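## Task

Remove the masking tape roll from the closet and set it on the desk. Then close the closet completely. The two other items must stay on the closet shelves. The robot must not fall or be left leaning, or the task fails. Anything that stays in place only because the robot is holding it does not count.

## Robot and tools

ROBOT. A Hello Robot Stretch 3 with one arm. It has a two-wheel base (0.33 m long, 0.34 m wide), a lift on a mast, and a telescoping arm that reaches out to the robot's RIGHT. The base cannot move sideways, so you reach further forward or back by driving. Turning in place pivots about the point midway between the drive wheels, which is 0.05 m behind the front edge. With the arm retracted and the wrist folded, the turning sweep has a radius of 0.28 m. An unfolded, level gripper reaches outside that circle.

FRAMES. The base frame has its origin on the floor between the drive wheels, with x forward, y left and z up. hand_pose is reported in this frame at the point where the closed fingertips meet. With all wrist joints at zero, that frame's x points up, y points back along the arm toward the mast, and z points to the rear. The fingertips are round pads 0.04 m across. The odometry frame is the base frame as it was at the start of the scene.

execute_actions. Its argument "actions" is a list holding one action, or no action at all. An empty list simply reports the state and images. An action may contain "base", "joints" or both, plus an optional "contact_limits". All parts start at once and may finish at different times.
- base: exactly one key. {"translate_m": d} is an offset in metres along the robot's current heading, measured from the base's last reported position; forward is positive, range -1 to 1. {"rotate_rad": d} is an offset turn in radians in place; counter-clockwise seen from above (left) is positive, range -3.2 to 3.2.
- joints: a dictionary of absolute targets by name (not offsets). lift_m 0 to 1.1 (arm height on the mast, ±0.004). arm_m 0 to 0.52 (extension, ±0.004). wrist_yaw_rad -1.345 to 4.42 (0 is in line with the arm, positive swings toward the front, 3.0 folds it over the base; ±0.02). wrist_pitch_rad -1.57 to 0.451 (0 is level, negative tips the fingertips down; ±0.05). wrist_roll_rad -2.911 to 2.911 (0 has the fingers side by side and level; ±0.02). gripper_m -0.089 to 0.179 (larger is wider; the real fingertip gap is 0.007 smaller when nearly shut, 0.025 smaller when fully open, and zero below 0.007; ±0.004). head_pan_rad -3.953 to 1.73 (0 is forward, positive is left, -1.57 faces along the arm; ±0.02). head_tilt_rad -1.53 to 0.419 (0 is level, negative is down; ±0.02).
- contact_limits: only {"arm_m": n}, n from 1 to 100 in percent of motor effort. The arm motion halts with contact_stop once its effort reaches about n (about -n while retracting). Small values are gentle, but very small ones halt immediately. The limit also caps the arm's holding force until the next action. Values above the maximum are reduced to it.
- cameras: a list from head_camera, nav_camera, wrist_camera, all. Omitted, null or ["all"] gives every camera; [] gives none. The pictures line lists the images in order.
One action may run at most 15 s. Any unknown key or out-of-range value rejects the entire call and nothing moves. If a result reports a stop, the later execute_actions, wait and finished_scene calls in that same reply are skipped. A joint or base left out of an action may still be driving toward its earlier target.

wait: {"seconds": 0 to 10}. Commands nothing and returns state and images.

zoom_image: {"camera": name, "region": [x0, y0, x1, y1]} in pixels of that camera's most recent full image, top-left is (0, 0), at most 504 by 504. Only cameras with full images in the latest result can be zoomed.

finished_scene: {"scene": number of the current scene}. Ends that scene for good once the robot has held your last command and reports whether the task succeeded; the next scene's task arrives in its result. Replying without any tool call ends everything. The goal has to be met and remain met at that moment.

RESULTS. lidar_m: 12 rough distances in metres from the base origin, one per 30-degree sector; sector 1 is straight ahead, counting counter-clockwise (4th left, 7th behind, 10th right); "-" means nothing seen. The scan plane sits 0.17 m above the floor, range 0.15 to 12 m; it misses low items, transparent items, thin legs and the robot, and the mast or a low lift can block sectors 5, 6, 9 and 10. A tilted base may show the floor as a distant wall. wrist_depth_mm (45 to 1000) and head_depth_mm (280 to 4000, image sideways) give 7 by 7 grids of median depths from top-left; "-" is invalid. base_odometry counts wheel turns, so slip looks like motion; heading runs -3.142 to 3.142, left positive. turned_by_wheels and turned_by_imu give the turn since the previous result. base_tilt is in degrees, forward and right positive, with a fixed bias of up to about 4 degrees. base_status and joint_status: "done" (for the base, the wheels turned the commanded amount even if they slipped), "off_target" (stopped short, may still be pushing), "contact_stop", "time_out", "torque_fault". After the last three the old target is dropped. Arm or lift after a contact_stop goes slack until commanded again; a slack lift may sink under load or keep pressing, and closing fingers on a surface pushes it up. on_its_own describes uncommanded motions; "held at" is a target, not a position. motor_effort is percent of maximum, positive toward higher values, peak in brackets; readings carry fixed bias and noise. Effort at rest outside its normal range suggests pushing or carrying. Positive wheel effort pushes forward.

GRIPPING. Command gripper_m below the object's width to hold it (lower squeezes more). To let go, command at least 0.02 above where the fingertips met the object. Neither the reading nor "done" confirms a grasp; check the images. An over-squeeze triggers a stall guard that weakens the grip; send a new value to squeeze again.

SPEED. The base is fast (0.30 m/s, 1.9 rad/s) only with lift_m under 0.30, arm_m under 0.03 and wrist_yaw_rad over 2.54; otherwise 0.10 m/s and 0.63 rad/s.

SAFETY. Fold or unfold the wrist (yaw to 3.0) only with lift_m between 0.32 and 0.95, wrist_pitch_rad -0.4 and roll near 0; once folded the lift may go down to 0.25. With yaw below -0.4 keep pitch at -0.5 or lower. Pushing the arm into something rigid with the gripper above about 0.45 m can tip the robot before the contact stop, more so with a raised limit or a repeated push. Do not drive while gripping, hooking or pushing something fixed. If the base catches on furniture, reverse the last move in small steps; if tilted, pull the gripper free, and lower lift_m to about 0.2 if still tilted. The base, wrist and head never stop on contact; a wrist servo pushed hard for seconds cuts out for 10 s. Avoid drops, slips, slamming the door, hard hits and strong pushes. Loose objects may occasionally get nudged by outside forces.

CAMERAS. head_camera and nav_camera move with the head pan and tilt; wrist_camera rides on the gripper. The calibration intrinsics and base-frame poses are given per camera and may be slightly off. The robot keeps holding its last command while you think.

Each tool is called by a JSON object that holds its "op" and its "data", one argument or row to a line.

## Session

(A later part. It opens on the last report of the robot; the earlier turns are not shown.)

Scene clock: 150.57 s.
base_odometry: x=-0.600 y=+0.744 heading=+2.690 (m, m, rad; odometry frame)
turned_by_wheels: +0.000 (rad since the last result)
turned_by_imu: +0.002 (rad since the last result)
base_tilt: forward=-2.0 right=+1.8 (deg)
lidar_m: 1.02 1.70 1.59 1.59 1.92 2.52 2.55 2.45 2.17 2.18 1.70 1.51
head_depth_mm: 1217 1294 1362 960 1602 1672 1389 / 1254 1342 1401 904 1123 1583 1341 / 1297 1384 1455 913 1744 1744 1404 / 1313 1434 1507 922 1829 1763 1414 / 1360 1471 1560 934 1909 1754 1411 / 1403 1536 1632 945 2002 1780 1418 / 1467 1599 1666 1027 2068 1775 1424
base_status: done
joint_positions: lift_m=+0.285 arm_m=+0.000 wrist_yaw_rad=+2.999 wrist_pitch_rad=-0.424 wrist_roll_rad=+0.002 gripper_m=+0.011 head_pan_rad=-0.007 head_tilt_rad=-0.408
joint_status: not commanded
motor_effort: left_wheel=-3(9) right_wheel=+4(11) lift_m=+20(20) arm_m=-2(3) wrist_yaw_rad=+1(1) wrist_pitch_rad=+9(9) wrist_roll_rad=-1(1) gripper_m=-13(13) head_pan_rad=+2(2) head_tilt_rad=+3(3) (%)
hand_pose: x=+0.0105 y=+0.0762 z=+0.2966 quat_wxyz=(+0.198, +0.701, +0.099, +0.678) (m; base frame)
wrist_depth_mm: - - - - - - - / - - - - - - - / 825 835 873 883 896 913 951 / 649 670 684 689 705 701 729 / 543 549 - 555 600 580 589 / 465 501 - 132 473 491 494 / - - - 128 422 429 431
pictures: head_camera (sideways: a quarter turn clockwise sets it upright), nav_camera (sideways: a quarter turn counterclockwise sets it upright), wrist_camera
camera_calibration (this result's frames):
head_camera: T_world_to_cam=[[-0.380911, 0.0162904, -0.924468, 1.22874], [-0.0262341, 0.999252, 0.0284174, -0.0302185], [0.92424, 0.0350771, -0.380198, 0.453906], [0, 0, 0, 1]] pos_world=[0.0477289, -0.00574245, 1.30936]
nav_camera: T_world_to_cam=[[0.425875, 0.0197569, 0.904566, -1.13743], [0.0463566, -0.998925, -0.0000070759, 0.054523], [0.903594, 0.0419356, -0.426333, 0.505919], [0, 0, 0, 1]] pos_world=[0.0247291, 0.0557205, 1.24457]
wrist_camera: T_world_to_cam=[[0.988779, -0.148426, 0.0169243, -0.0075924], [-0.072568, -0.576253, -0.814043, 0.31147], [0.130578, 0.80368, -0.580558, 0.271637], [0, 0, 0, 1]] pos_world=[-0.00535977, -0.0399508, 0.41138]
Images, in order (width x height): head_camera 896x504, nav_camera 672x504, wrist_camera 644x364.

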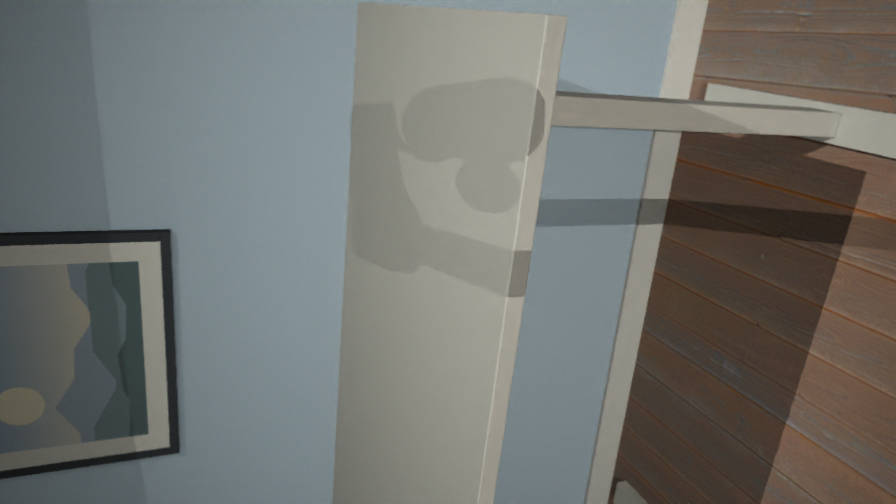

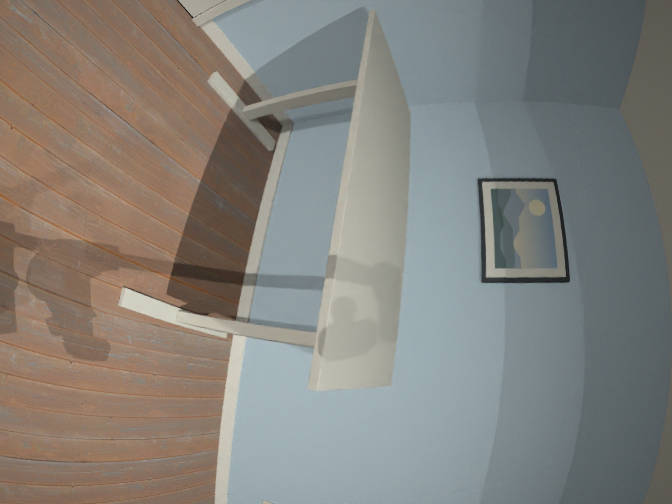

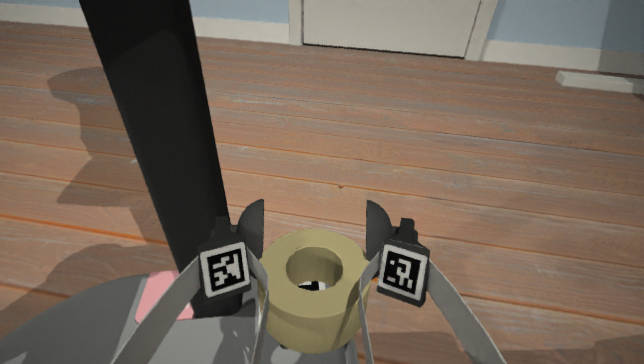

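{"op": "execute_actions", "data": {
  "actions": [
    {"base":{"translate_m":0.12},"joints":{"lift_m":0.4}}
  ],
  "cameras": []
}}

{"op": "execute_actions", "data": {
  "actions": [
    {"base":{"rotate_rad":1.55},"joints":{"lift_m":0.9,"head_pan_rad":-1.5,"wrist_yaw_rad":0}}
  ],
  "cameras": []
}}

{"op": "execute_actions", "data": {
  "actions": [
    {"joints":{"lift_m":1.01,"wrist_pitch_rad":-0.3,"arm_m":0.1}}
  ],
  "cameras": ["wrist_camera"]
}}

{"op": "execute_actions", "data": {
  "actions": [
    {"joints":{"arm_m":0.42},"contact_limits":{"arm_m":15}}
  ]
}}

Scene clock: 153.63 s.
base_odometry: x=-0.708 y=+0.796 heading=+2.690 (m, m, rad; odometry frame)
turned_by_wheels: +0.000 (rad since the last result)
turned_by_imu: +0.001 (rad since the last result)
base_tilt: forward=-2.0 right=+1.8 (deg)
lidar_m: 0.89 1.59 1.54 1.55 1.87 2.63 2.66 2.48 2.21 2.21 1.57 1.40
head_depth_mm: 1123 1190 1265 897 616 1588 1397 / 1157 1233 1303 907 648 1593 1258 / 1186 1273 1352 916 687 1684 1408 / 1211 1319 1401 927 725 1751 1412 / 1254 1360 1450 936 737 1762 1417 / 1295 1408 1499 948 1836 1775 1427 / 1350 1471 1562 955 1943 1784 1425
base_status: done
joint_positions: lift_m=+0.400 arm_m=+0.000 wrist_yaw_rad=+2.999 wrist_pitch_rad=-0.424 wrist_roll_rad=+0.002 gripper_m=+0.011 head_pan_rad=-0.007 head_tilt_rad=-0.407
joint_status: all done
motor_effort: left_wheel=-3(9) right_wheel=+4(12) lift_m=+33(39) arm_m=-2(2) wrist_yaw_rad=+1(1) wrist_pitch_rad=+9(9) wrist_roll_rad=-1(1) gripper_m=-13(13) head_pan_rad=+2(2) head_tilt_rad=+3(4) (%)
hand_pose: x=+0.0105 y=+0.0762 z=+0.4111 quat_wxyz=(+0.198, +0.701, +0.099, +0.678) (m; base frame)
wrist_depth_mm: - - - - - - - / - - - - - - - / - - - - - - - / 817 855 852 878 907 909 920 / 706 700 - 698 769 739 751 / 595 609 140 132 605 622 636 / 515 534 - 128 538 547 548
pictures: none
No camera images: the call's "cameras" was empty. Leave "cameras" out to get every camera's image.

Scene clock: 159.00 s.
base_odometry: x=-0.708 y=+0.796 heading=-2.044 (m, m, rad; odometry frame)
turned_by_wheels: +1.550 (rad since the last result)
turned_by_imu: +1.576 (rad since the last result)
base_tilt: forward=-2.0 right=+1.8 (deg)
lidar_m: 1.55 1.85 2.63 2.67 2.51 2.21 2.21 1.59 1.39 0.90 1.60 1.55
head_depth_mm: 1130 1208 1280 894 642 1536 1351 / 1175 1251 1328 903 678 1661 - / 1206 1304 1379 912 688 1720 1530 / 1248 1368 1437 925 729 1738 1406 / 1298 1412 1503 937 1848 1759 1418 / 1356 1489 1584 943 1952 1752 1424 / 1437 1559 1648 954 2073 1767 1429
base_status: done
joint_positions: lift_m=+0.900 arm_m=+0.000 wrist_yaw_rad=+0.002 wrist_pitch_rad=-0.424 wrist_roll_rad=+0.002 gripper_m=+0.011 head_pan_rad=-1.493 head_tilt_rad=-0.407
joint_status: all done
motor_effort: left_wheel=-3(7) right_wheel=+5(9) lift_m=+33(31) arm_m=-2(2) wrist_yaw_rad=-1(2) wrist_pitch_rad=+9(9) wrist_roll_rad=-1(1) gripper_m=-13(13) head_pan_rad=-3(30) head_tilt_rad=+2(2) (%)
hand_pose: x=-0.0212 y=-0.3689 z=+0.9111 quat_wxyz=(+0.691, +0.149, -0.692, -0.149) (m; base frame)
wrist_depth_mm: 419 384 356 372 392 475 879 / - - - - 294 275 955 / - - - - - - - / - - - - - - - / - - - - - - - / - - - 132 - - - / - - - 131 - - -
pictures: none
No camera images: the call's "cameras" was empty. Leave "cameras" out to get every camera's image.

Scene clock: 160.97 s.
base_odometry: x=-0.708 y=+0.796 heading=-2.044 (m, m, rad; odometry frame)
turned_by_wheels: +0.000 (rad since the last result)
turned_by_imu: +0.000 (rad since the last result)
base_tilt: forward=-2.0 right=+1.7 (deg)
lidar_m: 1.55 1.85 2.63 2.66 2.50 2.21 2.21 1.59 1.40 0.90 1.59 1.55
head_depth_mm: 1132 1202 1276 - - - 1323 / 1176 1251 1326 1042 - - 1341 / 1208 1303 1385 983 - 1750 1398 / 1248 1361 1437 925 730 1742 1411 / 1298 1406 1512 934 1844 1756 1420 / 1355 1492 1568 945 1952 1769 1417 / 1442 1564 1639 955 2061 1776 1429
base_status: not commanded
joint_positions: lift_m=+1.010 arm_m=+0.100 wrist_yaw_rad=+0.001 wrist_pitch_rad=-0.326 wrist_roll_rad=+0.002 gripper_m=+0.011 head_pan_rad=-1.493 head_tilt_rad=-0.407
joint_status: all done
motor_effort: left_wheel=-3(3) right_wheel=+5(5) lift_m=+33(34) arm_m=+3(1) wrist_yaw_rad=+0(1) wrist_pitch_rad=+10(12) wrist_roll_rad=-1(0) gripper_m=-13(13) head_pan_rad=-3(3) head_tilt_rad=+3(3) (%)
hand_pose: x=-0.0213 y=-0.4798 z=+1.0436 quat_wxyz=(+0.697, +0.115, -0.698, -0.115) (m; base frame)
wrist_depth_mm: - - - 986 924 835 791 / 733 756 784 824 845 929 841 / 485 496 510 522 539 939 910 / 402 368 380 383 392 422 - / - - 324 292 321 313 - / - - - 133 798 265 - / - - - 130 - - -
pictures: wrist_camera
camera_calibration (this result's frames):
wrist_camera: T_world_to_cam=[[-0.999837, 0.00690223, 0.0166782, -0.0388478], [-0.0110274, 0.497928, -0.867148, 1.16895], [-0.0142898, -0.867191, -0.497771, 0.265118], [0, 0, 0, 1]] pos_world=[-0.0221625, -0.351877, 1.14627]
Images, in order (width x height): wrist_camera 644x364.

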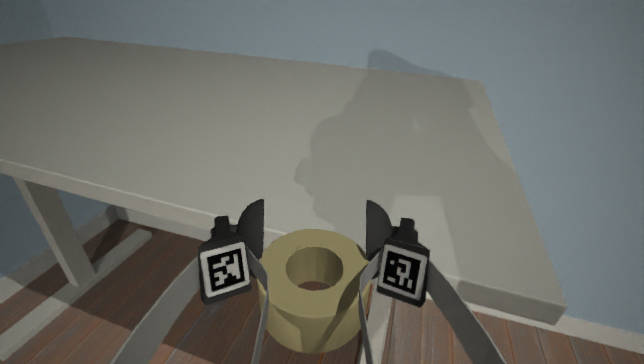

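Scene clock: 164.53 s.
base_odometry: x=-0.708 y=+0.796 heading=-2.044 (m, m, rad; odometry frame)
turned_by_wheels: +0.000 (rad since the last result)
turned_by_imu: +0.001 (rad since the last result)
base_tilt: forward=-2.0 right=+1.9 (deg)
lidar_m: 1.55 1.85 2.63 2.66 2.51 2.21 2.21 1.58 1.39 0.90 1.59 1.55
head_depth_mm: 1131 1205 1249 890 642 1529 1316 / 1176 1255 - 845 677 1673 1356 / 1210 1302 1381 857 687 1718 1398 / 1254 1361 1438 925 730 1746 1413 / 1301 1411 1499 933 1831 1760 1416 / 1360 1480 1575 946 1949 1768 1419 / 1436 1554 1639 956 2082 1780 1432
base_status: not commanded
joint_positions: lift_m=+1.010 arm_m=+0.420 wrist_yaw_rad=+0.001 wrist_pitch_rad=-0.326 wrist_roll_rad=+0.002 gripper_m=+0.011 head_pan_rad=-1.493 head_tilt_rad=-0.407
joint_status: all done
motor_effort: left_wheel=-2(3) right_wheel=+5(5) lift_m=+33(33) arm_m=+3(2) wrist_yaw_rad=+0(0) wrist_pitch_rad=+10(10) wrist_roll_rad=-1(1) gripper_m=-13(13) head_pan_rad=-3(3) head_tilt_rad=+2(4) (%)
contact_limits: arm_m 15 (drawing in: default 24, maximum 40; extending or still: default 34, maximum 55)
hand_pose: x=-0.0214 y=-0.7998 z=+1.0436 quat_wxyz=(+0.697, +0.115, -0.698, -0.115) (m; base frame)
wrist_depth_mm: 914 853 756 706 642 604 569 / 722 747 770 740 701 642 607 / 480 496 505 516 528 550 640 / 361 367 375 381 389 395 455 / 287 292 305 290 320 312 315 / 238 243 228 132 242 255 258 / 204 206 209 130 214 216 217
pictures: head_camera (sideways: a quarter turn clockwise sets it upright), nav_camera (sideways: a quarter turn counterclockwise sets it upright), wrist_camera
camera_calibration (this result's frames):
head_camera: T_world_to_cam=[[-0.0159214, 0.380563, -0.924618, 1.22671], [0.993462, 0.110574, 0.0284044, -0.0364217], [0.113049, -0.91812, -0.379835, 0.458382], [0, 0, 0, 1]] pos_world=[0.00389494, -0.0419623, 1.30938]
nav_camera: T_world_to_cam=[[0.0556393, -0.422329, 0.904733, -1.13539], [-0.991437, -0.130586, 0.0000138469, 0.0608264], [0.11814, -0.896987, -0.425978, 0.510248], [0, 0, 0, 1]] pos_world=[0.0631969, -0.0138773, 1.24458]
wrist_camera: T_world_to_cam=[[-0.999834, 0.00729641, 0.0166781, -0.0364164], [-0.0108312, 0.497927, -0.867152, 1.32829], [-0.0146316, -0.867188, -0.497765, -0.0123955], [0, 0, 0, 1]] pos_world=[-0.0222048, -0.671876, 1.14627]
Images, in order (width x height): head_camera 896x504, nav_camera 672x504, wrist_camera 644x364.

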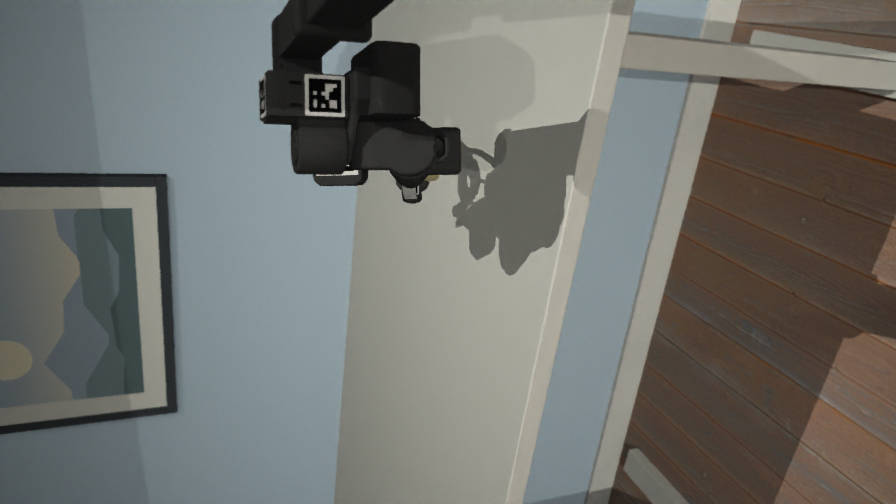

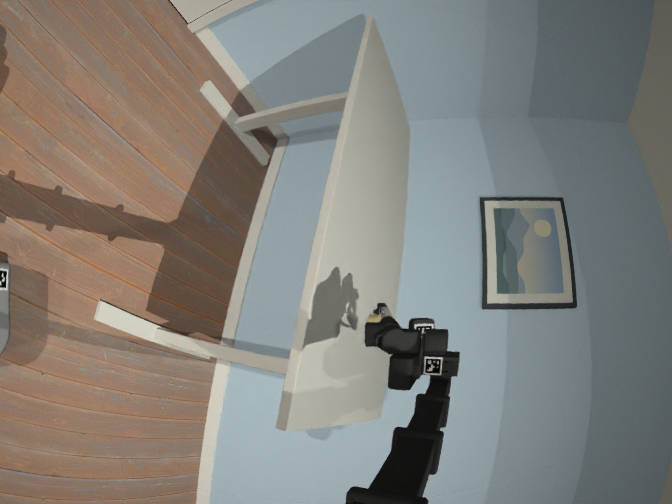

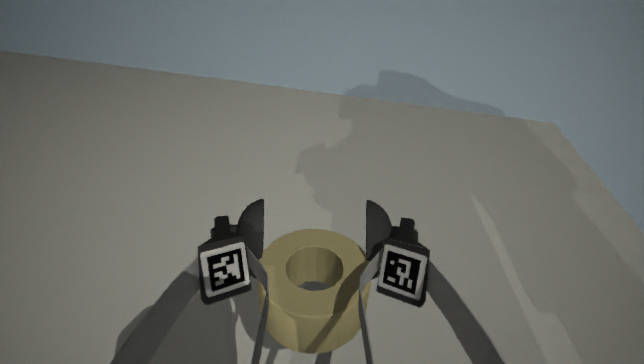

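{"op": "execute_actions", "data": {
  "actions": [
    {"joints":{"lift_m":0.941}}
  ],
  "cameras": []
}}

{"op": "execute_actions", "data": {
  "actions": [
    {"joints":{"gripper_m":0.11}}
  ],
  "cameras": ["wrist_camera"]
}}

{"op": "execute_actions", "data": {
  "actions": [
    {"joints":{"arm_m":0,"lift_m":0.95}}
  ],
  "cameras": ["head_camera"]
}}

Scene clock: 166.30 s.
base_odometry: x=-0.708 y=+0.796 heading=-2.044 (m, m, rad; odometry frame)
turned_by_wheels: +0.000 (rad since the last result)
turned_by_imu: +0.000 (rad since the last result)
base_tilt: forward=-2.0 right=+1.9 (deg)
lidar_m: 1.55 1.85 2.63 2.66 2.51 2.21 2.21 1.58 1.40 0.90 1.60 1.55
head_depth_mm: 1140 1202 1277 - 641 1535 1318 / 1174 1250 1326 - 663 1659 1365 / 1210 1304 1385 916 686 1716 1402 / 1246 1362 1440 919 728 1747 1413 / 1299 1417 1508 934 1831 1758 1418 / 1357 1489 1570 945 1966 1772 1424 / 1443 1559 1644 953 2075 1777 1429
base_status: not commanded
joint_positions: lift_m=+0.941 arm_m=+0.420 wrist_yaw_rad=+0.001 wrist_pitch_rad=-0.325 wrist_roll_rad=+0.002 gripper_m=+0.011 head_pan_rad=-1.493 head_tilt_rad=-0.407
joint_status: all done
motor_effort: left_wheel=-3(3) right_wheel=+4(5) lift_m=+21(27) arm_m=+3(3) wrist_yaw_rad=+0(0) wrist_pitch_rad=+10(10) wrist_roll_rad=+0(1) gripper_m=-12(13) head_pan_rad=-3(2) head_tilt_rad=+3(3) (%)
hand_pose: x=-0.0214 y=-0.7999 z=+0.9754 quat_wxyz=(+0.697, +0.115, -0.698, -0.115) (m; base frame)
wrist_depth_mm: 865 824 752 709 652 599 564 / 475 495 515 530 559 615 590 / 316 323 329 341 348 356 372 / 235 240 245 249 254 260 266 / 189 191 201 190 209 203 207 / 156 159 150 132 158 167 169 / 135 135 137 130 140 142 144
pictures: none
No camera images: the call's "cameras" was empty. Leave "cameras" out to get every camera's image.

Scene clock: 167.80 s.
base_odometry: x=-0.708 y=+0.796 heading=-2.044 (m, m, rad; odometry frame)
turned_by_wheels: +0.000 (rad since the last result)
turned_by_imu: +0.000 (rad since the last result)
base_tilt: forward=-2.0 right=+1.8 (deg)
lidar_m: 1.55 1.85 2.63 2.66 2.51 2.21 2.21 1.58 1.40 0.90 1.59 1.54
head_depth_mm: 1133 1210 1280 - 642 1540 1325 / 1173 1257 1331 - 662 1669 1362 / 1211 1305 1387 918 688 1710 1397 / 1250 1359 1434 925 729 1751 1410 / 1298 1418 1501 935 1834 1760 1412 / 1355 1483 1577 945 1946 1775 1421 / 1437 1559 1638 955 2061 1776 1434
base_status: not commanded
joint_positions: lift_m=+0.941 arm_m=+0.420 wrist_yaw_rad=+0.001 wrist_pitch_rad=-0.324 wrist_roll_rad=+0.002 gripper_m=+0.110 head_pan_rad=-1.493 head_tilt_rad=-0.407
joint_status: all done
motor_effort: left_wheel=-3(3) right_wheel=+5(5) lift_m=+20(20) arm_m=+3(3) wrist_yaw_rad=+0(0) wrist_pitch_rad=+9(10) wrist_roll_rad=-1(1) gripper_m=+0(81) head_pan_rad=-3(3) head_tilt_rad=+2(4) (%)
hand_pose: x=-0.0214 y=-0.8000 z=+0.9757 quat_wxyz=(+0.697, +0.114, -0.698, -0.114) (m; base frame)
wrist_depth_mm: 881 804 761 710 656 601 567 / 478 493 515 532 561 615 591 / 317 323 330 340 350 360 372 / 237 240 246 251 255 260 265 / 189 198 195 160 201 204 207 / 157 159 156 132 165 174 169 / - 136 138 132 141 142 143
pictures: wrist_camera
camera_calibration (this result's frames):
wrist_camera: T_world_to_cam=[[-0.999834, 0.00732681, 0.0166639, -0.035244], [-0.0108303, 0.496351, -0.868054, 1.26911], [-0.0146312, -0.868091, -0.496189, -0.0486276], [0, 0, 0, 1]] pos_world=[-0.0222048, -0.67188, 1.07812]
Images, in order (width x height): wrist_camera 644x364.

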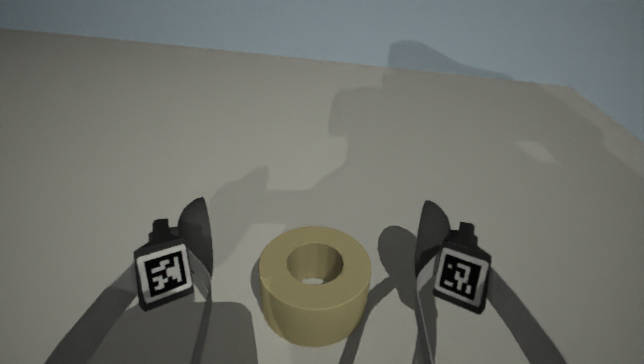

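Scene clock: 172.07 s.
base_odometry: x=-0.708 y=+0.796 heading=-2.044 (m, m, rad; odometry frame)
turned_by_wheels: +0.000 (rad since the last result)
turned_by_imu: +0.001 (rad since the last result)
base_tilt: forward=-2.0 right=+1.8 (deg)
lidar_m: 1.55 1.85 2.63 2.66 2.50 2.21 2.21 1.59 1.39 0.90 1.60 1.55
head_depth_mm: 1134 1208 1276 893 642 1554 1469 / 1173 1258 1327 906 676 1646 - / 1209 1302 1382 914 690 1731 - / 1250 1357 1437 921 731 1816 1408 / 1302 1415 1497 932 1842 1759 1412 / 1360 1490 1579 944 1948 1764 1427 / 1444 1562 1646 952 2047 1772 1430
base_status: not commanded
joint_positions: lift_m=+0.950 arm_m=+0.000 wrist_yaw_rad=+0.000 wrist_pitch_rad=-0.324 wrist_roll_rad=+0.002 gripper_m=+0.110 head_pan_rad=-1.493 head_tilt_rad=-0.407
joint_status: all done
motor_effort: left_wheel=-3(3) right_wheel=+4(5) lift_m=+33(34) arm_m=-3(4) wrist_yaw_rad=+0(0) wrist_pitch_rad=+9(9) wrist_roll_rad=+0(1) gripper_m=-1(0) head_pan_rad=-3(3) head_tilt_rad=+5(3) (%)
hand_pose: x=-0.0214 y=-0.3805 z=+0.9841 quat_wxyz=(+0.697, +0.114, -0.698, -0.114) (m; base frame)
wrist_depth_mm: - - - - 999 942 875 / 516 530 559 569 609 983 924 / - - 396 368 380 463 988 / - - - - 754 - - / - - - - - - - / - - - - - - - / - - - - - - -
pictures: head_camera (sideways: a quarter turn clockwise sets it upright)
camera_calibration (this result's frames):
head_camera: T_world_to_cam=[[-0.0159209, 0.380563, -0.924618, 1.22671], [0.993462, 0.110573, 0.0284044, -0.0364217], [0.113048, -0.91812, -0.379836, 0.458382], [0, 0, 0, 1]] pos_world=[0.00389489, -0.0419623, 1.30938]
Images, in order (width x height): head_camera 896x504.

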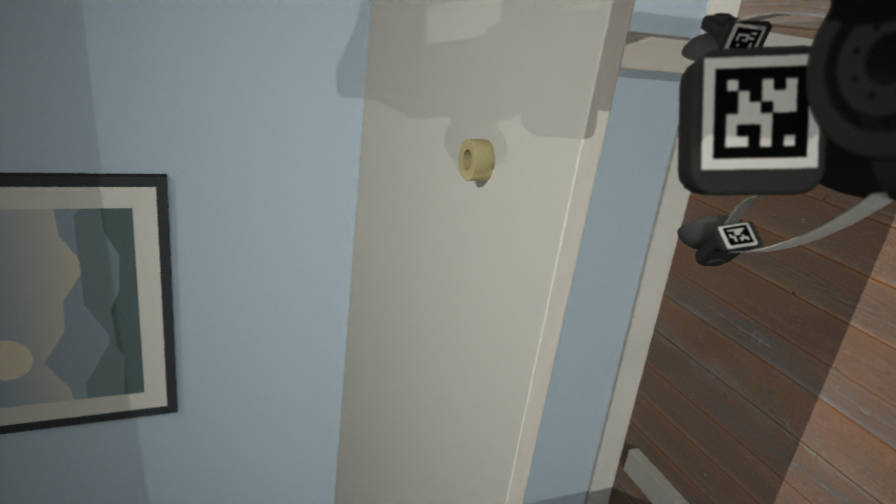

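{"op": "execute_actions", "data": {
  "actions": [
    {"base":{"rotate_rad":-1.55},"joints":{"lift_m":0.925,"wrist_pitch_rad":0,"wrist_roll_rad":1.57,"gripper_m":0,"head_pan_rad":-1.57,"head_tilt_rad":-0.3}}
  ],
  "cameras": []
}}

{"op": "execute_actions", "data": {
  "actions": [
    {"base":{"translate_m":-1.0}}
  ],
  "cameras": []
}}

{"op": "execute_actions", "data": {
  "actions": [
    {"base":{"translate_m":-1.0}}
  ],
  "cameras": []
}}

{"op": "execute_actions", "data": {
  "actions": [
    {"base":{"rotate_rad":-1.86}}
  ]
}}

Scene clock: 175.93 s.
base_odometry: x=-0.708 y=+0.796 heading=+2.690 (m, m, rad; odometry frame)
turned_by_wheels: -1.550 (rad since the last result)
turned_by_imu: -1.574 (rad since the last result)
base_tilt: forward=-2.0 right=+1.8 (deg)
lidar_m: 0.90 1.59 1.55 1.55 1.87 2.63 2.66 2.49 2.21 2.22 1.58 1.39
head_depth_mm: 1837 1933 2031 2143 2276 1918 1512 / 1895 1993 2109 2204 2310 1940 1525 / 1974 2053 2179 2315 2423 2111 1575 / 2020 2147 2266 2390 2518 1964 1539 / 2091 2225 2352 2514 2586 1979 1543 / 2166 2289 2392 2514 2489 2000 1549 / 2018 2055 2109 2138 2175 2002 1552
base_status: done
joint_positions: lift_m=+0.925 arm_m=+0.000 wrist_yaw_rad=+0.000 wrist_pitch_rad=-0.027 wrist_roll_rad=+1.569 gripper_m=+0.000 head_pan_rad=-1.563 head_tilt_rad=-0.310
joint_status: all done
motor_effort: left_wheel=+4(10) right_wheel=-4(8) lift_m=+20(32) arm_m=-3(3) wrist_yaw_rad=+0(0) wrist_pitch_rad=+10(10) wrist_roll_rad=+0(2) gripper_m=-2(81) head_pan_rad=-3(8) head_tilt_rad=+3(12) (%)
hand_pose: x=-0.0213 y=-0.4007 z=+1.0329 quat_wxyz=(+0.001, +0.000, -1.000, -0.014) (m; base frame)
wrist_depth_mm: - - - - - - - / - - - - - - - / - - - - - - - / - - - - - - - / - - - - - - - / - - - - - - - / - - - - - - -
pictures: none
No camera images: the call's "cameras" was empty. Leave "cameras" out to get every camera's image.

Scene clock: 187.10 s.
base_odometry: x=+0.192 y=+0.360 heading=+2.690 (m, m, rad; odometry frame)
turned_by_wheels: +0.000 (rad since the last result)
turned_by_imu: +0.003 (rad since the last result)
base_tilt: forward=-2.0 right=+1.8 (deg)
lidar_m: 1.90 2.10 1.87 1.88 2.23 1.70 1.71 2.15 1.90 1.90 2.27 2.35
head_depth_mm: 1566 1655 1727 1839 1948 1924 1517 / 1642 1703 1804 1908 2028 1942 1520 / 1678 1765 1878 1975 2093 2111 1572 / 1739 1837 1942 2061 2192 1950 1522 / 1795 1904 2035 2151 2296 1966 1543 / 1870 1989 2117 2231 2384 1997 1536 / 1943 2060 2197 2385 2504 2005 1549
base_status: done
joint_positions: lift_m=+0.925 arm_m=+0.000 wrist_yaw_rad=+0.000 wrist_pitch_rad=-0.027 wrist_roll_rad=+1.569 gripper_m=+0.000 head_pan_rad=-1.563 head_tilt_rad=-0.310
joint_status: not commanded
motor_effort: left_wheel=+4(6) right_wheel=-3(8) lift_m=+20(20) arm_m=-3(3) wrist_yaw_rad=+0(0) wrist_pitch_rad=+10(10) wrist_roll_rad=+0(1) gripper_m=-2(2) head_pan_rad=-3(3) head_tilt_rad=+3(4) (%)
hand_pose: x=-0.0213 y=-0.4007 z=+1.0329 quat_wxyz=(+0.001, +0.000, -1.000, -0.014) (m; base frame)
wrist_depth_mm: - - - - - - - / - - - - - - - / - - - - - - - / - - - - - - - / - - - - - - - / - - - - - - - / - - - - - - -
pictures: none
No camera images: the call's "cameras" was empty. Leave "cameras" out to get every camera's image.

Scene clock: 198.27 s.
base_odometry: x=+1.092 y=-0.077 heading=+2.690 (m, m, rad; odometry frame)
turned_by_wheels: +0.000 (rad since the last result)
turned_by_imu: +0.003 (rad since the last result)
base_tilt: forward=-2.0 right=+1.9 (deg)
lidar_m: 2.89 2.46 2.18 2.19 0.84 0.74 0.92 0.87 1.59 1.60 1.90 3.31
head_depth_mm: 1315 1378 1451 1532 1619 1722 1515 / 1357 1429 1502 1583 1676 1777 1516 / 1405 1477 1556 1653 1751 1826 1576 / 1444 1537 1617 1723 1826 1892 1540 / 1503 1583 1690 1809 1913 1963 1542 / 1564 1647 1748 1878 2002 1984 1549 / 1618 1725 1833 1967 2104 1999 1562
base_status: done
joint_positions: lift_m=+0.925 arm_m=+0.000 wrist_yaw_rad=+0.000 wrist_pitch_rad=-0.027 wrist_roll_rad=+1.569 gripper_m=+0.000 head_pan_rad=-1.563 head_tilt_rad=-0.310
joint_status: not commanded
motor_effort: left_wheel=+5(5) right_wheel=-3(7) lift_m=+20(20) arm_m=-3(3) wrist_yaw_rad=+0(0) wrist_pitch_rad=+10(10) wrist_roll_rad=+0(0) gripper_m=-2(2) head_pan_rad=-3(3) head_tilt_rad=+3(3) (%)
hand_pose: x=-0.0213 y=-0.4007 z=+1.0329 quat_wxyz=(+0.001, +0.000, -1.000, -0.014) (m; base frame)
wrist_depth_mm: - - - - - - - / - - - - - - - / - - - - - - - / - - - - - - - / - - - - - - - / - - - - - - - / - - - - - - -
pictures: none
No camera images: the call's "cameras" was empty. Leave "cameras" out to get every camera's image.

Scene clock: 202.27 s.
base_odometry: x=+1.092 y=-0.077 heading=+0.830 (m, m, rad; odometry frame)
turned_by_wheels: -1.860 (rad since the last result)
turned_by_imu: -1.889 (rad since the last result)
base_tilt: forward=-2.0 right=+1.8 (deg)
lidar_m: 1.60 1.66 2.29 2.90 3.03 2.25 2.18 1.00 0.76 0.74 0.87 1.65
head_depth_mm: 605 635 673 713 756 806 865 / 608 640 675 715 760 811 867 / 611 642 679 718 765 802 871 / 1243 1287 1368 1456 1541 1393 1538 / 1255 1325 1372 1457 1557 1375 1549 / 1263 1333 1371 1469 1571 1406 1555 / 1264 1306 1382 1450 1426 1357 1462
base_status: done
joint_positions: lift_m=+0.925 arm_m=+0.000 wrist_yaw_rad=+0.000 wrist_pitch_rad=-0.027 wrist_roll_rad=+1.569 gripper_m=+0.000 head_pan_rad=-1.563 head_tilt_rad=-0.310
joint_status: not commanded
motor_effort: left_wheel=+4(9) right_wheel=-3(8) lift_m=+20(20) arm_m=-2(2) wrist_yaw_rad=+0(0) wrist_pitch_rad=+10(10) wrist_roll_rad=+1(1) gripper_m=-3(3) head_pan_rad=-2(3) head_tilt_rad=+3(3) (%)
hand_pose: x=-0.0213 y=-0.4007 z=+1.0329 quat_wxyz=(+0.001, +0.000, -1.000, -0.014) (m; base frame)
wrist_depth_mm: 433 437 445 455 464 471 479 / 447 453 462 465 480 486 496 / 466 470 477 486 498 510 518 / - 928 - - - 892 - / - - - - - - - / - - - - - - - / 927 940 950 970 975 979 -
pictures: head_camera (sideways: a quarter turn clockwise sets it upright), nav_camera (sideways: a quarter turn counterclockwise sets it upright), wrist_camera
camera_calibration (this result's frames):
head_camera: T_world_to_cam=[[0.011428, 0.289016, -0.957256, 1.26915], [0.998742, 0.0434537, 0.0250429, -0.032081], [0.0488341, -0.956337, -0.288156, 0.339459], [0, 0, 0, 1]] pos_world=[0.000959495, -0.0407733, 1.31352]
nav_camera: T_world_to_cam=[[0.0252859, -0.335178, 0.941815, -1.1836], [-0.998143, -0.0606989, 0.00519636, 0.0541199], [0.0554255, -0.940197, -0.336091, 0.393656], [0, 0, 0, 1]] pos_world=[0.0621291, -0.0233164, 1.24675]
wrist_camera: T_world_to_cam=[[-0.0171008, 0.0398242, -0.99906, 1.04404], [0.980934, 0.194132, -0.00905205, 0.13337], [0.19359, -0.980167, -0.0423847, -0.182819], [0, 0, 0, 1]] pos_world=[-0.0775809, -0.246663, 1.03652]
Images, in order (width x height): head_camera 896x504, nav_camera 672x504, wrist_camera 644x364.

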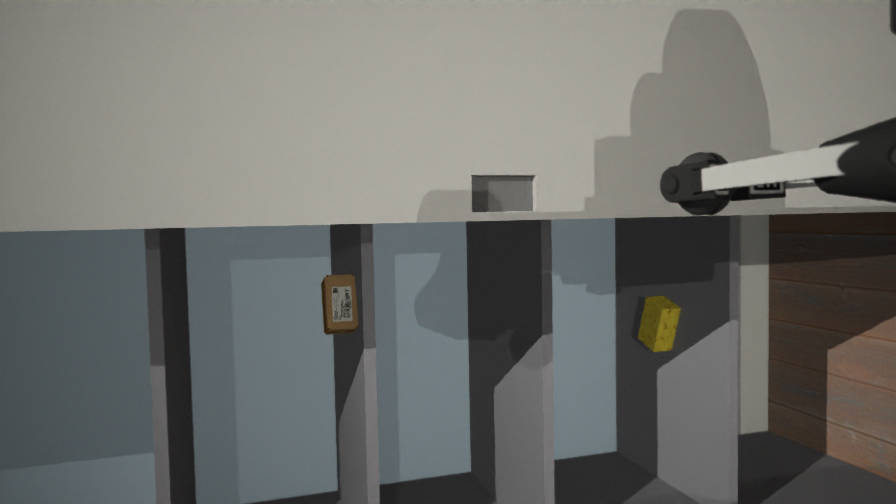

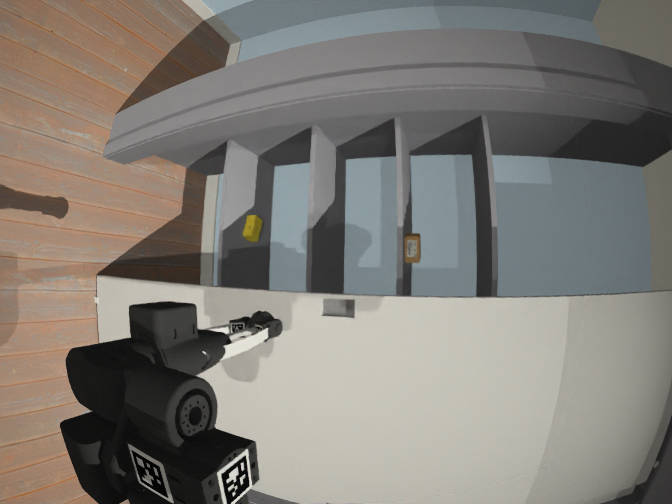

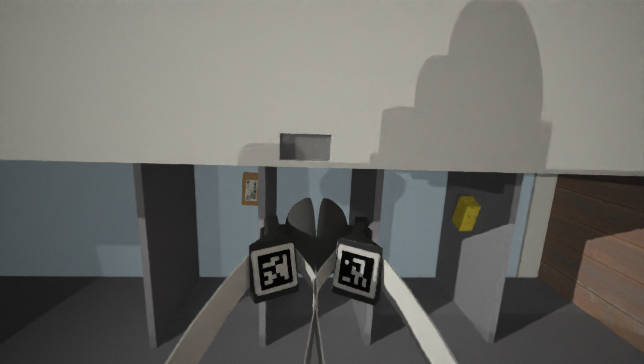

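{"op": "execute_actions", "data": {
  "actions": [
    {"base":{"translate_m":-0.014},"joints":{"arm_m":0.34},"contact_limits":{"arm_m":12}}
  ],
  "cameras": ["wrist_camera","head_camera"]
}}

Scene clock: 206.23 s.
base_odometry: x=+1.082 y=-0.087 heading=+0.830 (m, m, rad; odometry frame)
turned_by_wheels: +0.000 (rad since the last result)
turned_by_imu: +0.001 (rad since the last result)
base_tilt: forward=-2.0 right=+1.7 (deg)
lidar_m: 1.61 1.67 2.31 2.90 3.03 2.23 2.16 0.99 0.77 0.74 0.88 1.66
head_depth_mm: 606 637 673 712 - 815 866 / 608 640 677 712 - 817 872 / 612 643 679 716 - 824 877 / 1232 1065 1286 1434 1529 1335 1488 / 1254 1322 1360 1452 1559 1368 1540 / 1264 1304 1371 1463 1575 1412 1547 / 1265 1318 1388 1462 1458 1390 1467
base_status: done
joint_positions: lift_m=+0.925 arm_m=+0.331 wrist_yaw_rad=+0.000 wrist_pitch_rad=-0.025 wrist_roll_rad=+1.570 gripper_m=+0.000 head_pan_rad=-1.563 head_tilt_rad=-0.309
joint_status: arm_m contact_stop (moved +0.330 of +0.340)
on_its_own: arm_m is slack since a contact_stop, until your next command for it (your +0.340 is given up)
motor_effort: left_wheel=+2(6) right_wheel=-1(8) lift_m=+20(20) arm_m=+0(13) wrist_yaw_rad=+1(0) wrist_pitch_rad=+10(10) wrist_roll_rad=+0(0) gripper_m=-2(3) head_pan_rad=-3(3) head_tilt_rad=+4(4) (%)
contact_limits: arm_m 12 (drawing in: default 24, maximum 40; extending or still: default 34, maximum 55)
hand_pose: x=-0.0214 y=-0.7310 z=+1.0332 quat_wxyz=(+0.001, +0.000, -1.000, -0.013) (m; base frame)
wrist_depth_mm: 144 145 147 150 152 155 158 / 147 150 152 155 158 161 164 / 153 155 158 161 163 167 170 / 158 160 164 166 170 173 177 / 163 166 170 - 177 180 184 / 335 172 175 - 185 187 192 / 581 797 892 982 755 885 676
pictures: head_camera (sideways: a quarter turn clockwise sets it upright), wrist_camera
camera_calibration (this result's frames):
head_camera: T_world_to_cam=[[0.0114458, 0.288314, -0.957467, 1.26943], [0.998743, 0.0434293, 0.0250167, -0.0320468], [0.0487948, -0.95655, -0.287455, 0.338547], [0, 0, 0, 1]] pos_world=[0.000957685, -0.0407646, 1.31355]
wrist_camera: T_world_to_cam=[[-0.0165546, 0.0386534, -0.999116, 1.05671], [0.981016, 0.193729, -0.00875983, 0.196999], [0.193219, -0.980293, -0.0411267, -0.507955], [0, 0, 0, 1]] pos_world=[-0.0776197, -0.576955, 1.03661]
Images, in order (width x height): head_camera 896x504, wrist_camera 644x364.

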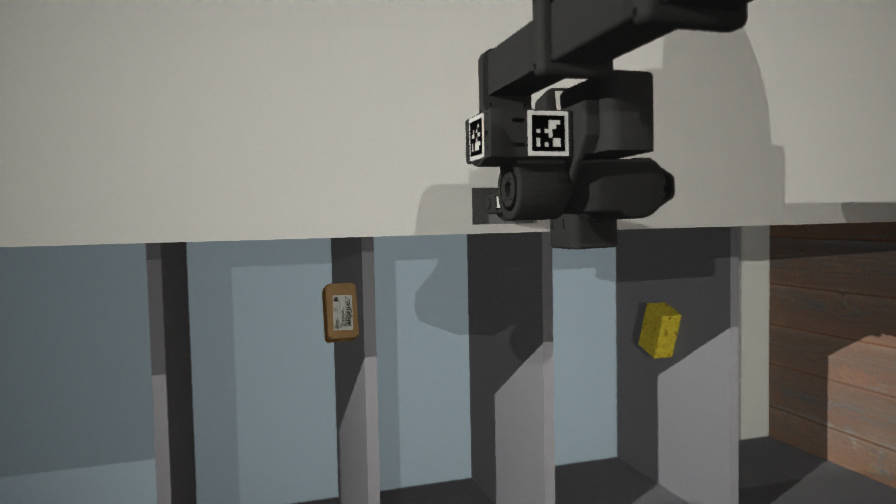

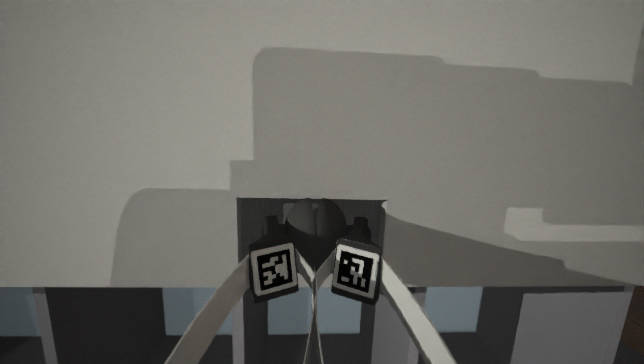

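{"op": "execute_actions", "data": {
  "actions": [
    {"base":{"translate_m":0.46},"joints":{"arm_m":0.329},"contact_limits":{"arm_m":15}}
  ],
  "cameras": ["wrist_camera","head_camera"]
}}

Scene clock: 212.27 s.
base_odometry: x=+1.393 y=+0.252 heading=+0.830 (m, m, rad; odometry frame)
turned_by_wheels: +0.000 (rad since the last result)
turned_by_imu: +0.001 (rad since the last result)
base_tilt: forward=-2.0 right=+1.8 (deg)
lidar_m: 1.15 1.19 1.64 3.31 3.45 2.71 2.62 1.11 0.78 0.71 0.76 1.19
head_depth_mm: 609 642 677 718 - 820 873 / 611 645 680 716 - 823 877 / 614 647 683 721 - 831 880 / 693 660 686 728 763 807 868 / 596 629 668 709 754 812 871 / 607 641 675 717 764 824 904 / 611 648 1381 1491 1598 1701 1566
base_status: done
joint_positions: lift_m=+0.925 arm_m=+0.329 wrist_yaw_rad=-0.007 wrist_pitch_rad=-0.024 wrist_roll_rad=+1.570 gripper_m=+0.000 head_pan_rad=-1.563 head_tilt_rad=-0.309
joint_status: all done
motor_effort: left_wheel=+0(12) right_wheel=+3(33) lift_m=+20(20) arm_m=+0(1) wrist_yaw_rad=+5(34) wrist_pitch_rad=+10(10) wrist_roll_rad=+0(0) gripper_m=-2(2) head_pan_rad=-3(3) head_tilt_rad=+3(4) (%)
contact_limits: arm_m 15 (drawing in: default 24, maximum 40; extending or still: default 34, maximum 55)
hand_pose: x=-0.0232 y=-0.7296 z=+1.0334 quat_wxyz=(+0.001, -0.004, -1.000, -0.013) (m; base frame)
wrist_depth_mm: 149 151 154 156 159 162 165 / 154 155 159 162 165 167 169 / 159 161 164 167 170 173 176 / 164 166 169 183 176 179 183 / 169 172 176 - 183 186 191 / 208 211 209 213 225 228 231 / 171 174 176 179 182 183 186
pictures: head_camera (sideways: a quarter turn clockwise sets it upright), wrist_camera
camera_calibration (this result's frames):
head_camera: T_world_to_cam=[[0.0114458, 0.288314, -0.957467, 1.26943], [0.998743, 0.0434293, 0.0250167, -0.0320468], [0.0487948, -0.956551, -0.287455, 0.338547], [0, 0, 0, 1]] pos_world=[0.000957685, -0.0407646, 1.31355]
wrist_camera: T_world_to_cam=[[-0.0162902, 0.0378694, -0.99915, 1.05632], [0.982348, 0.186846, -0.00893445, 0.193665], [0.186349, -0.981659, -0.0402447, -0.508236], [0, 0, 0, 1]] pos_world=[-0.0783292, -0.575102, 1.0367]
Images, in order (width x height): head_camera 896x504, wrist_camera 644x364.

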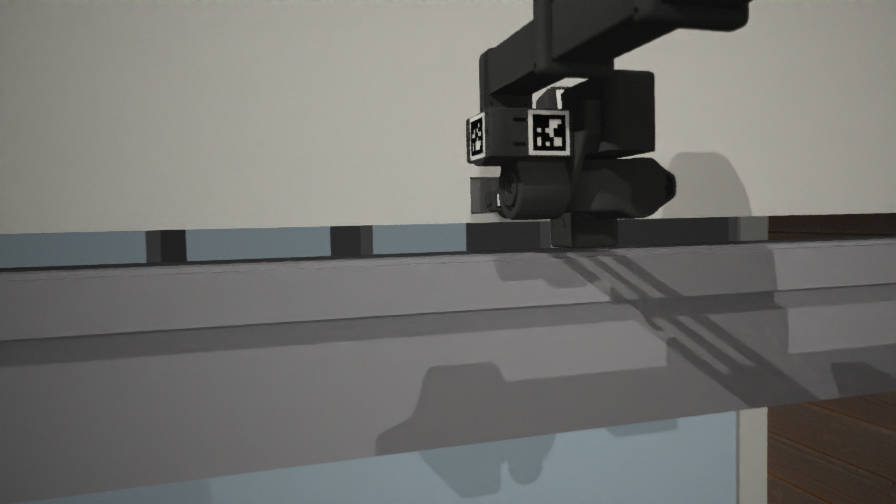

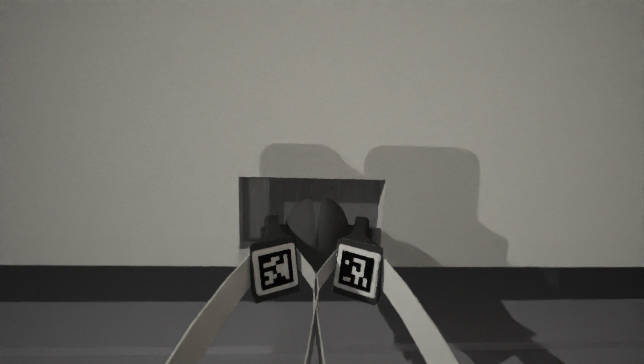

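{"op": "execute_actions", "data": {
  "actions": [
    {"base":{"translate_m":0.046},"joints":{"arm_m":0.333},"contact_limits":{"arm_m":15}}
  ],
  "cameras": ["wrist_camera","head_camera"]
}}

{"op": "execute_actions", "data": {
  "actions": [
    {"joints":{"arm_m":0.2,"wrist_yaw_rad":0}}
  ]
}}

Scene clock: 214.37 s.
base_odometry: x=+1.424 y=+0.286 heading=+0.830 (m, m, rad; odometry frame)
turned_by_wheels: +0.000 (rad since the last result)
turned_by_imu: -0.017 (rad since the last result)
base_tilt: forward=-2.0 right=+1.8 (deg)
lidar_m: 1.10 1.14 1.55 3.30 3.43 2.78 2.67 1.13 0.77 0.71 0.75 1.14
head_depth_mm: 611 644 679 721 - 820 876 / 614 646 682 716 - 824 882 / 614 649 685 719 - 831 884 / 599 630 661 699 746 793 852 / 600 636 673 711 760 808 867 / 605 638 674 719 773 1665 1504 / 1239 1324 1401 1501 1592 1696 1556
base_status: done
joint_positions: lift_m=+0.925 arm_m=+0.333 wrist_yaw_rad=-0.002 wrist_pitch_rad=-0.027 wrist_roll_rad=+1.570 gripper_m=+0.000 head_pan_rad=-1.563 head_tilt_rad=-0.309
joint_status: all done
motor_effort: left_wheel=+2(13) right_wheel=-1(25) lift_m=+20(20) arm_m=+3(12) wrist_yaw_rad=+2(28) wrist_pitch_rad=+10(11) wrist_roll_rad=+0(0) gripper_m=-2(2) head_pan_rad=-2(3) head_tilt_rad=+4(2) (%)
contact_limits: arm_m 15 (drawing in: default 24, maximum 40; extending or still: default 34, maximum 55)
hand_pose: x=-0.0219 y=-0.7332 z=+1.0328 quat_wxyz=(+0.001, -0.001, -1.000, -0.014) (m; base frame)
wrist_depth_mm: 146 148 151 154 157 160 162 / 151 153 156 159 162 165 167 / 155 158 161 164 167 170 173 / 161 163 166 170 173 176 180 / 166 168 172 - 179 182 186 / 161 164 166 161 174 177 179 / 144 146 150 152 155 159 162
pictures: head_camera (sideways: a quarter turn clockwise sets it upright), wrist_camera
camera_calibration (this result's frames):
head_camera: T_world_to_cam=[[0.0114458, 0.288314, -0.957467, 1.26943], [0.998743, 0.0434291, 0.0250167, -0.0320468], [0.0487947, -0.956551, -0.287455, 0.338547], [0, 0, 0, 1]] pos_world=[0.00095768, -0.0407646, 1.31355]
wrist_camera: T_world_to_cam=[[-0.0162664, 0.040054, -0.999065, 1.05741], [0.98136, 0.192, -0.0082806, 0.196112], [0.191488, -0.980577, -0.0424305, -0.508945], [0, 0, 0, 1]] pos_world=[-0.0777988, -0.579067, 1.03646]
Images, in order (width x height): head_camera 896x504, wrist_camera 644x364.

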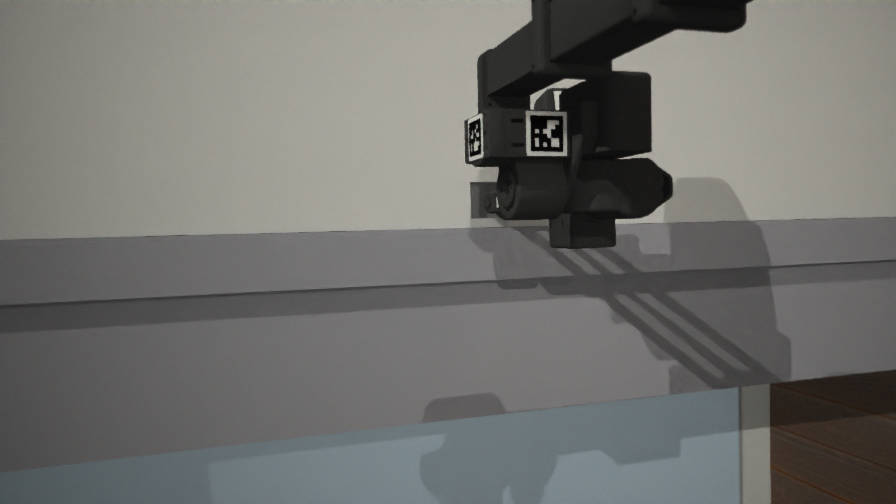

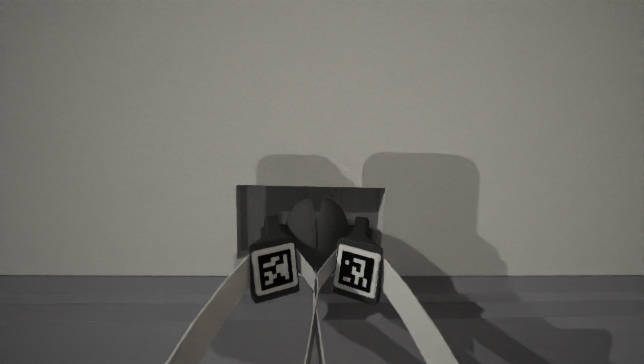

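Scene clock: 216.60 s.
base_odometry: x=+1.424 y=+0.286 heading=+0.830 (m, m, rad; odometry frame)
turned_by_wheels: +0.000 (rad since the last result)
turned_by_imu: +0.001 (rad since the last result)
base_tilt: forward=-2.0 right=+1.8 (deg)
lidar_m: 1.10 1.15 1.55 3.30 3.43 2.78 2.67 1.13 0.77 0.71 0.75 1.15
head_depth_mm: 613 644 681 721 754 - 884 / 615 648 683 723 752 - 887 / 616 648 684 724 764 - 893 / 598 629 661 700 749 805 855 / 600 635 670 709 757 809 866 / 604 637 673 718 775 1652 1511 / 1239 1323 1412 1489 1582 1693 1555
base_status: not commanded
joint_positions: lift_m=+0.925 arm_m=+0.200 wrist_yaw_rad=-0.001 wrist_pitch_rad=-0.026 wrist_roll_rad=+1.570 gripper_m=+0.000 head_pan_rad=-1.563 head_tilt_rad=-0.309
joint_status: all done
motor_effort: left_wheel=+2(2) right_wheel=-1(1) lift_m=+20(20) arm_m=-3(2) wrist_yaw_rad=+1(2) wrist_pitch_rad=+10(10) wrist_roll_rad=+0(0) gripper_m=-1(2) head_pan_rad=-3(3) head_tilt_rad=+4(3) (%)
hand_pose: x=-0.0216 y=-0.6007 z=+1.0330 quat_wxyz=(+0.001, +0.000, -1.000, -0.013) (m; base frame)
wrist_depth_mm: 265 268 271 278 283 287 292 / 272 277 280 283 291 297 302 / 279 285 289 296 300 305 311 / 288 294 297 312 313 316 322 / 268 272 278 - 293 297 305 / 291 294 301 308 314 320 326 / 299 307 310 317 326 332 338
pictures: head_camera (sideways: a quarter turn clockwise sets it upright), nav_camera (sideways: a quarter turn counterclockwise sets it upright), wrist_camera
camera_calibration (this result's frames):
head_camera: T_world_to_cam=[[0.0114458, 0.288314, -0.957467, 1.26943], [0.998743, 0.043429, 0.0250167, -0.0320468], [0.0487945, -0.95655, -0.287455, 0.338547], [0, 0, 0, 1]] pos_world=[0.000957675, -0.0407646, 1.31355]
nav_camera: T_world_to_cam=[[0.0252663, -0.334489, 0.942061, -1.18392], [-0.998145, -0.0606522, 0.00523522, 0.0540693], [0.0553869, -0.940446, -0.335401, 0.392759], [0, 0, 0, 1]] pos_world=[0.0621284, -0.0233592, 1.24677]
wrist_camera: T_world_to_cam=[[-0.0163042, 0.0391881, -0.999099, 1.05184], [0.981167, 0.192978, -0.00844234, 0.171172], [0.192473, -0.98042, -0.0415964, -0.379805], [0, 0, 0, 1]] pos_world=[-0.0776971, -0.44662, 1.03654]
Images, in order (width x height): head_camera 896x504, nav_camera 672x504, wrist_camera 644x364.

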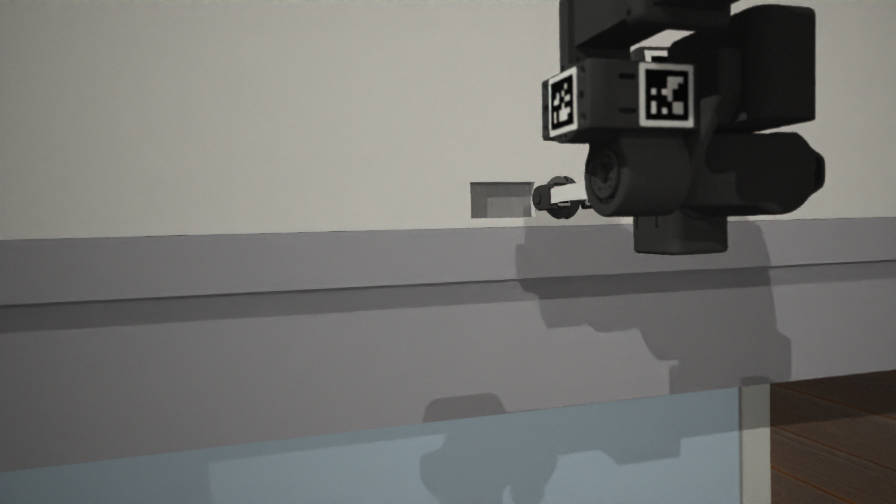

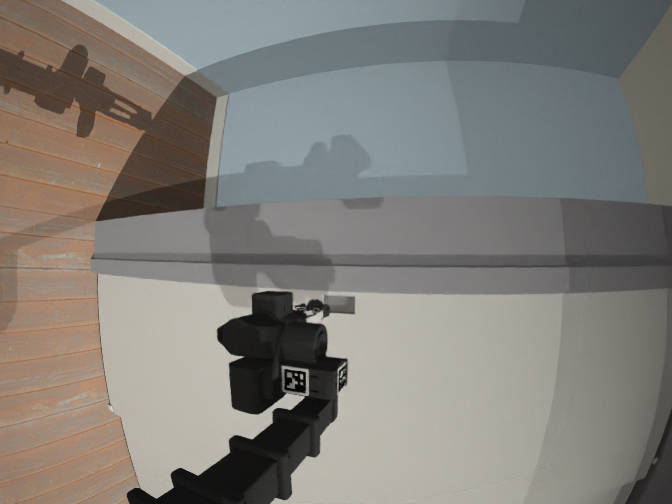

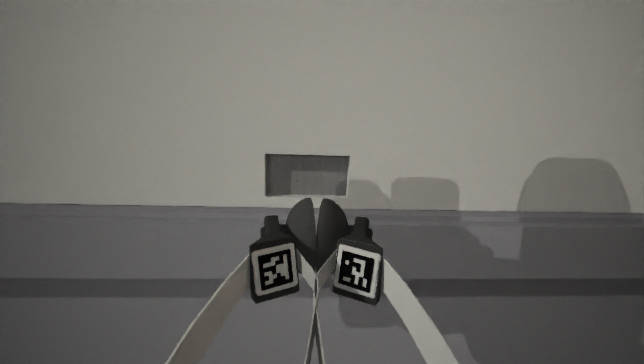

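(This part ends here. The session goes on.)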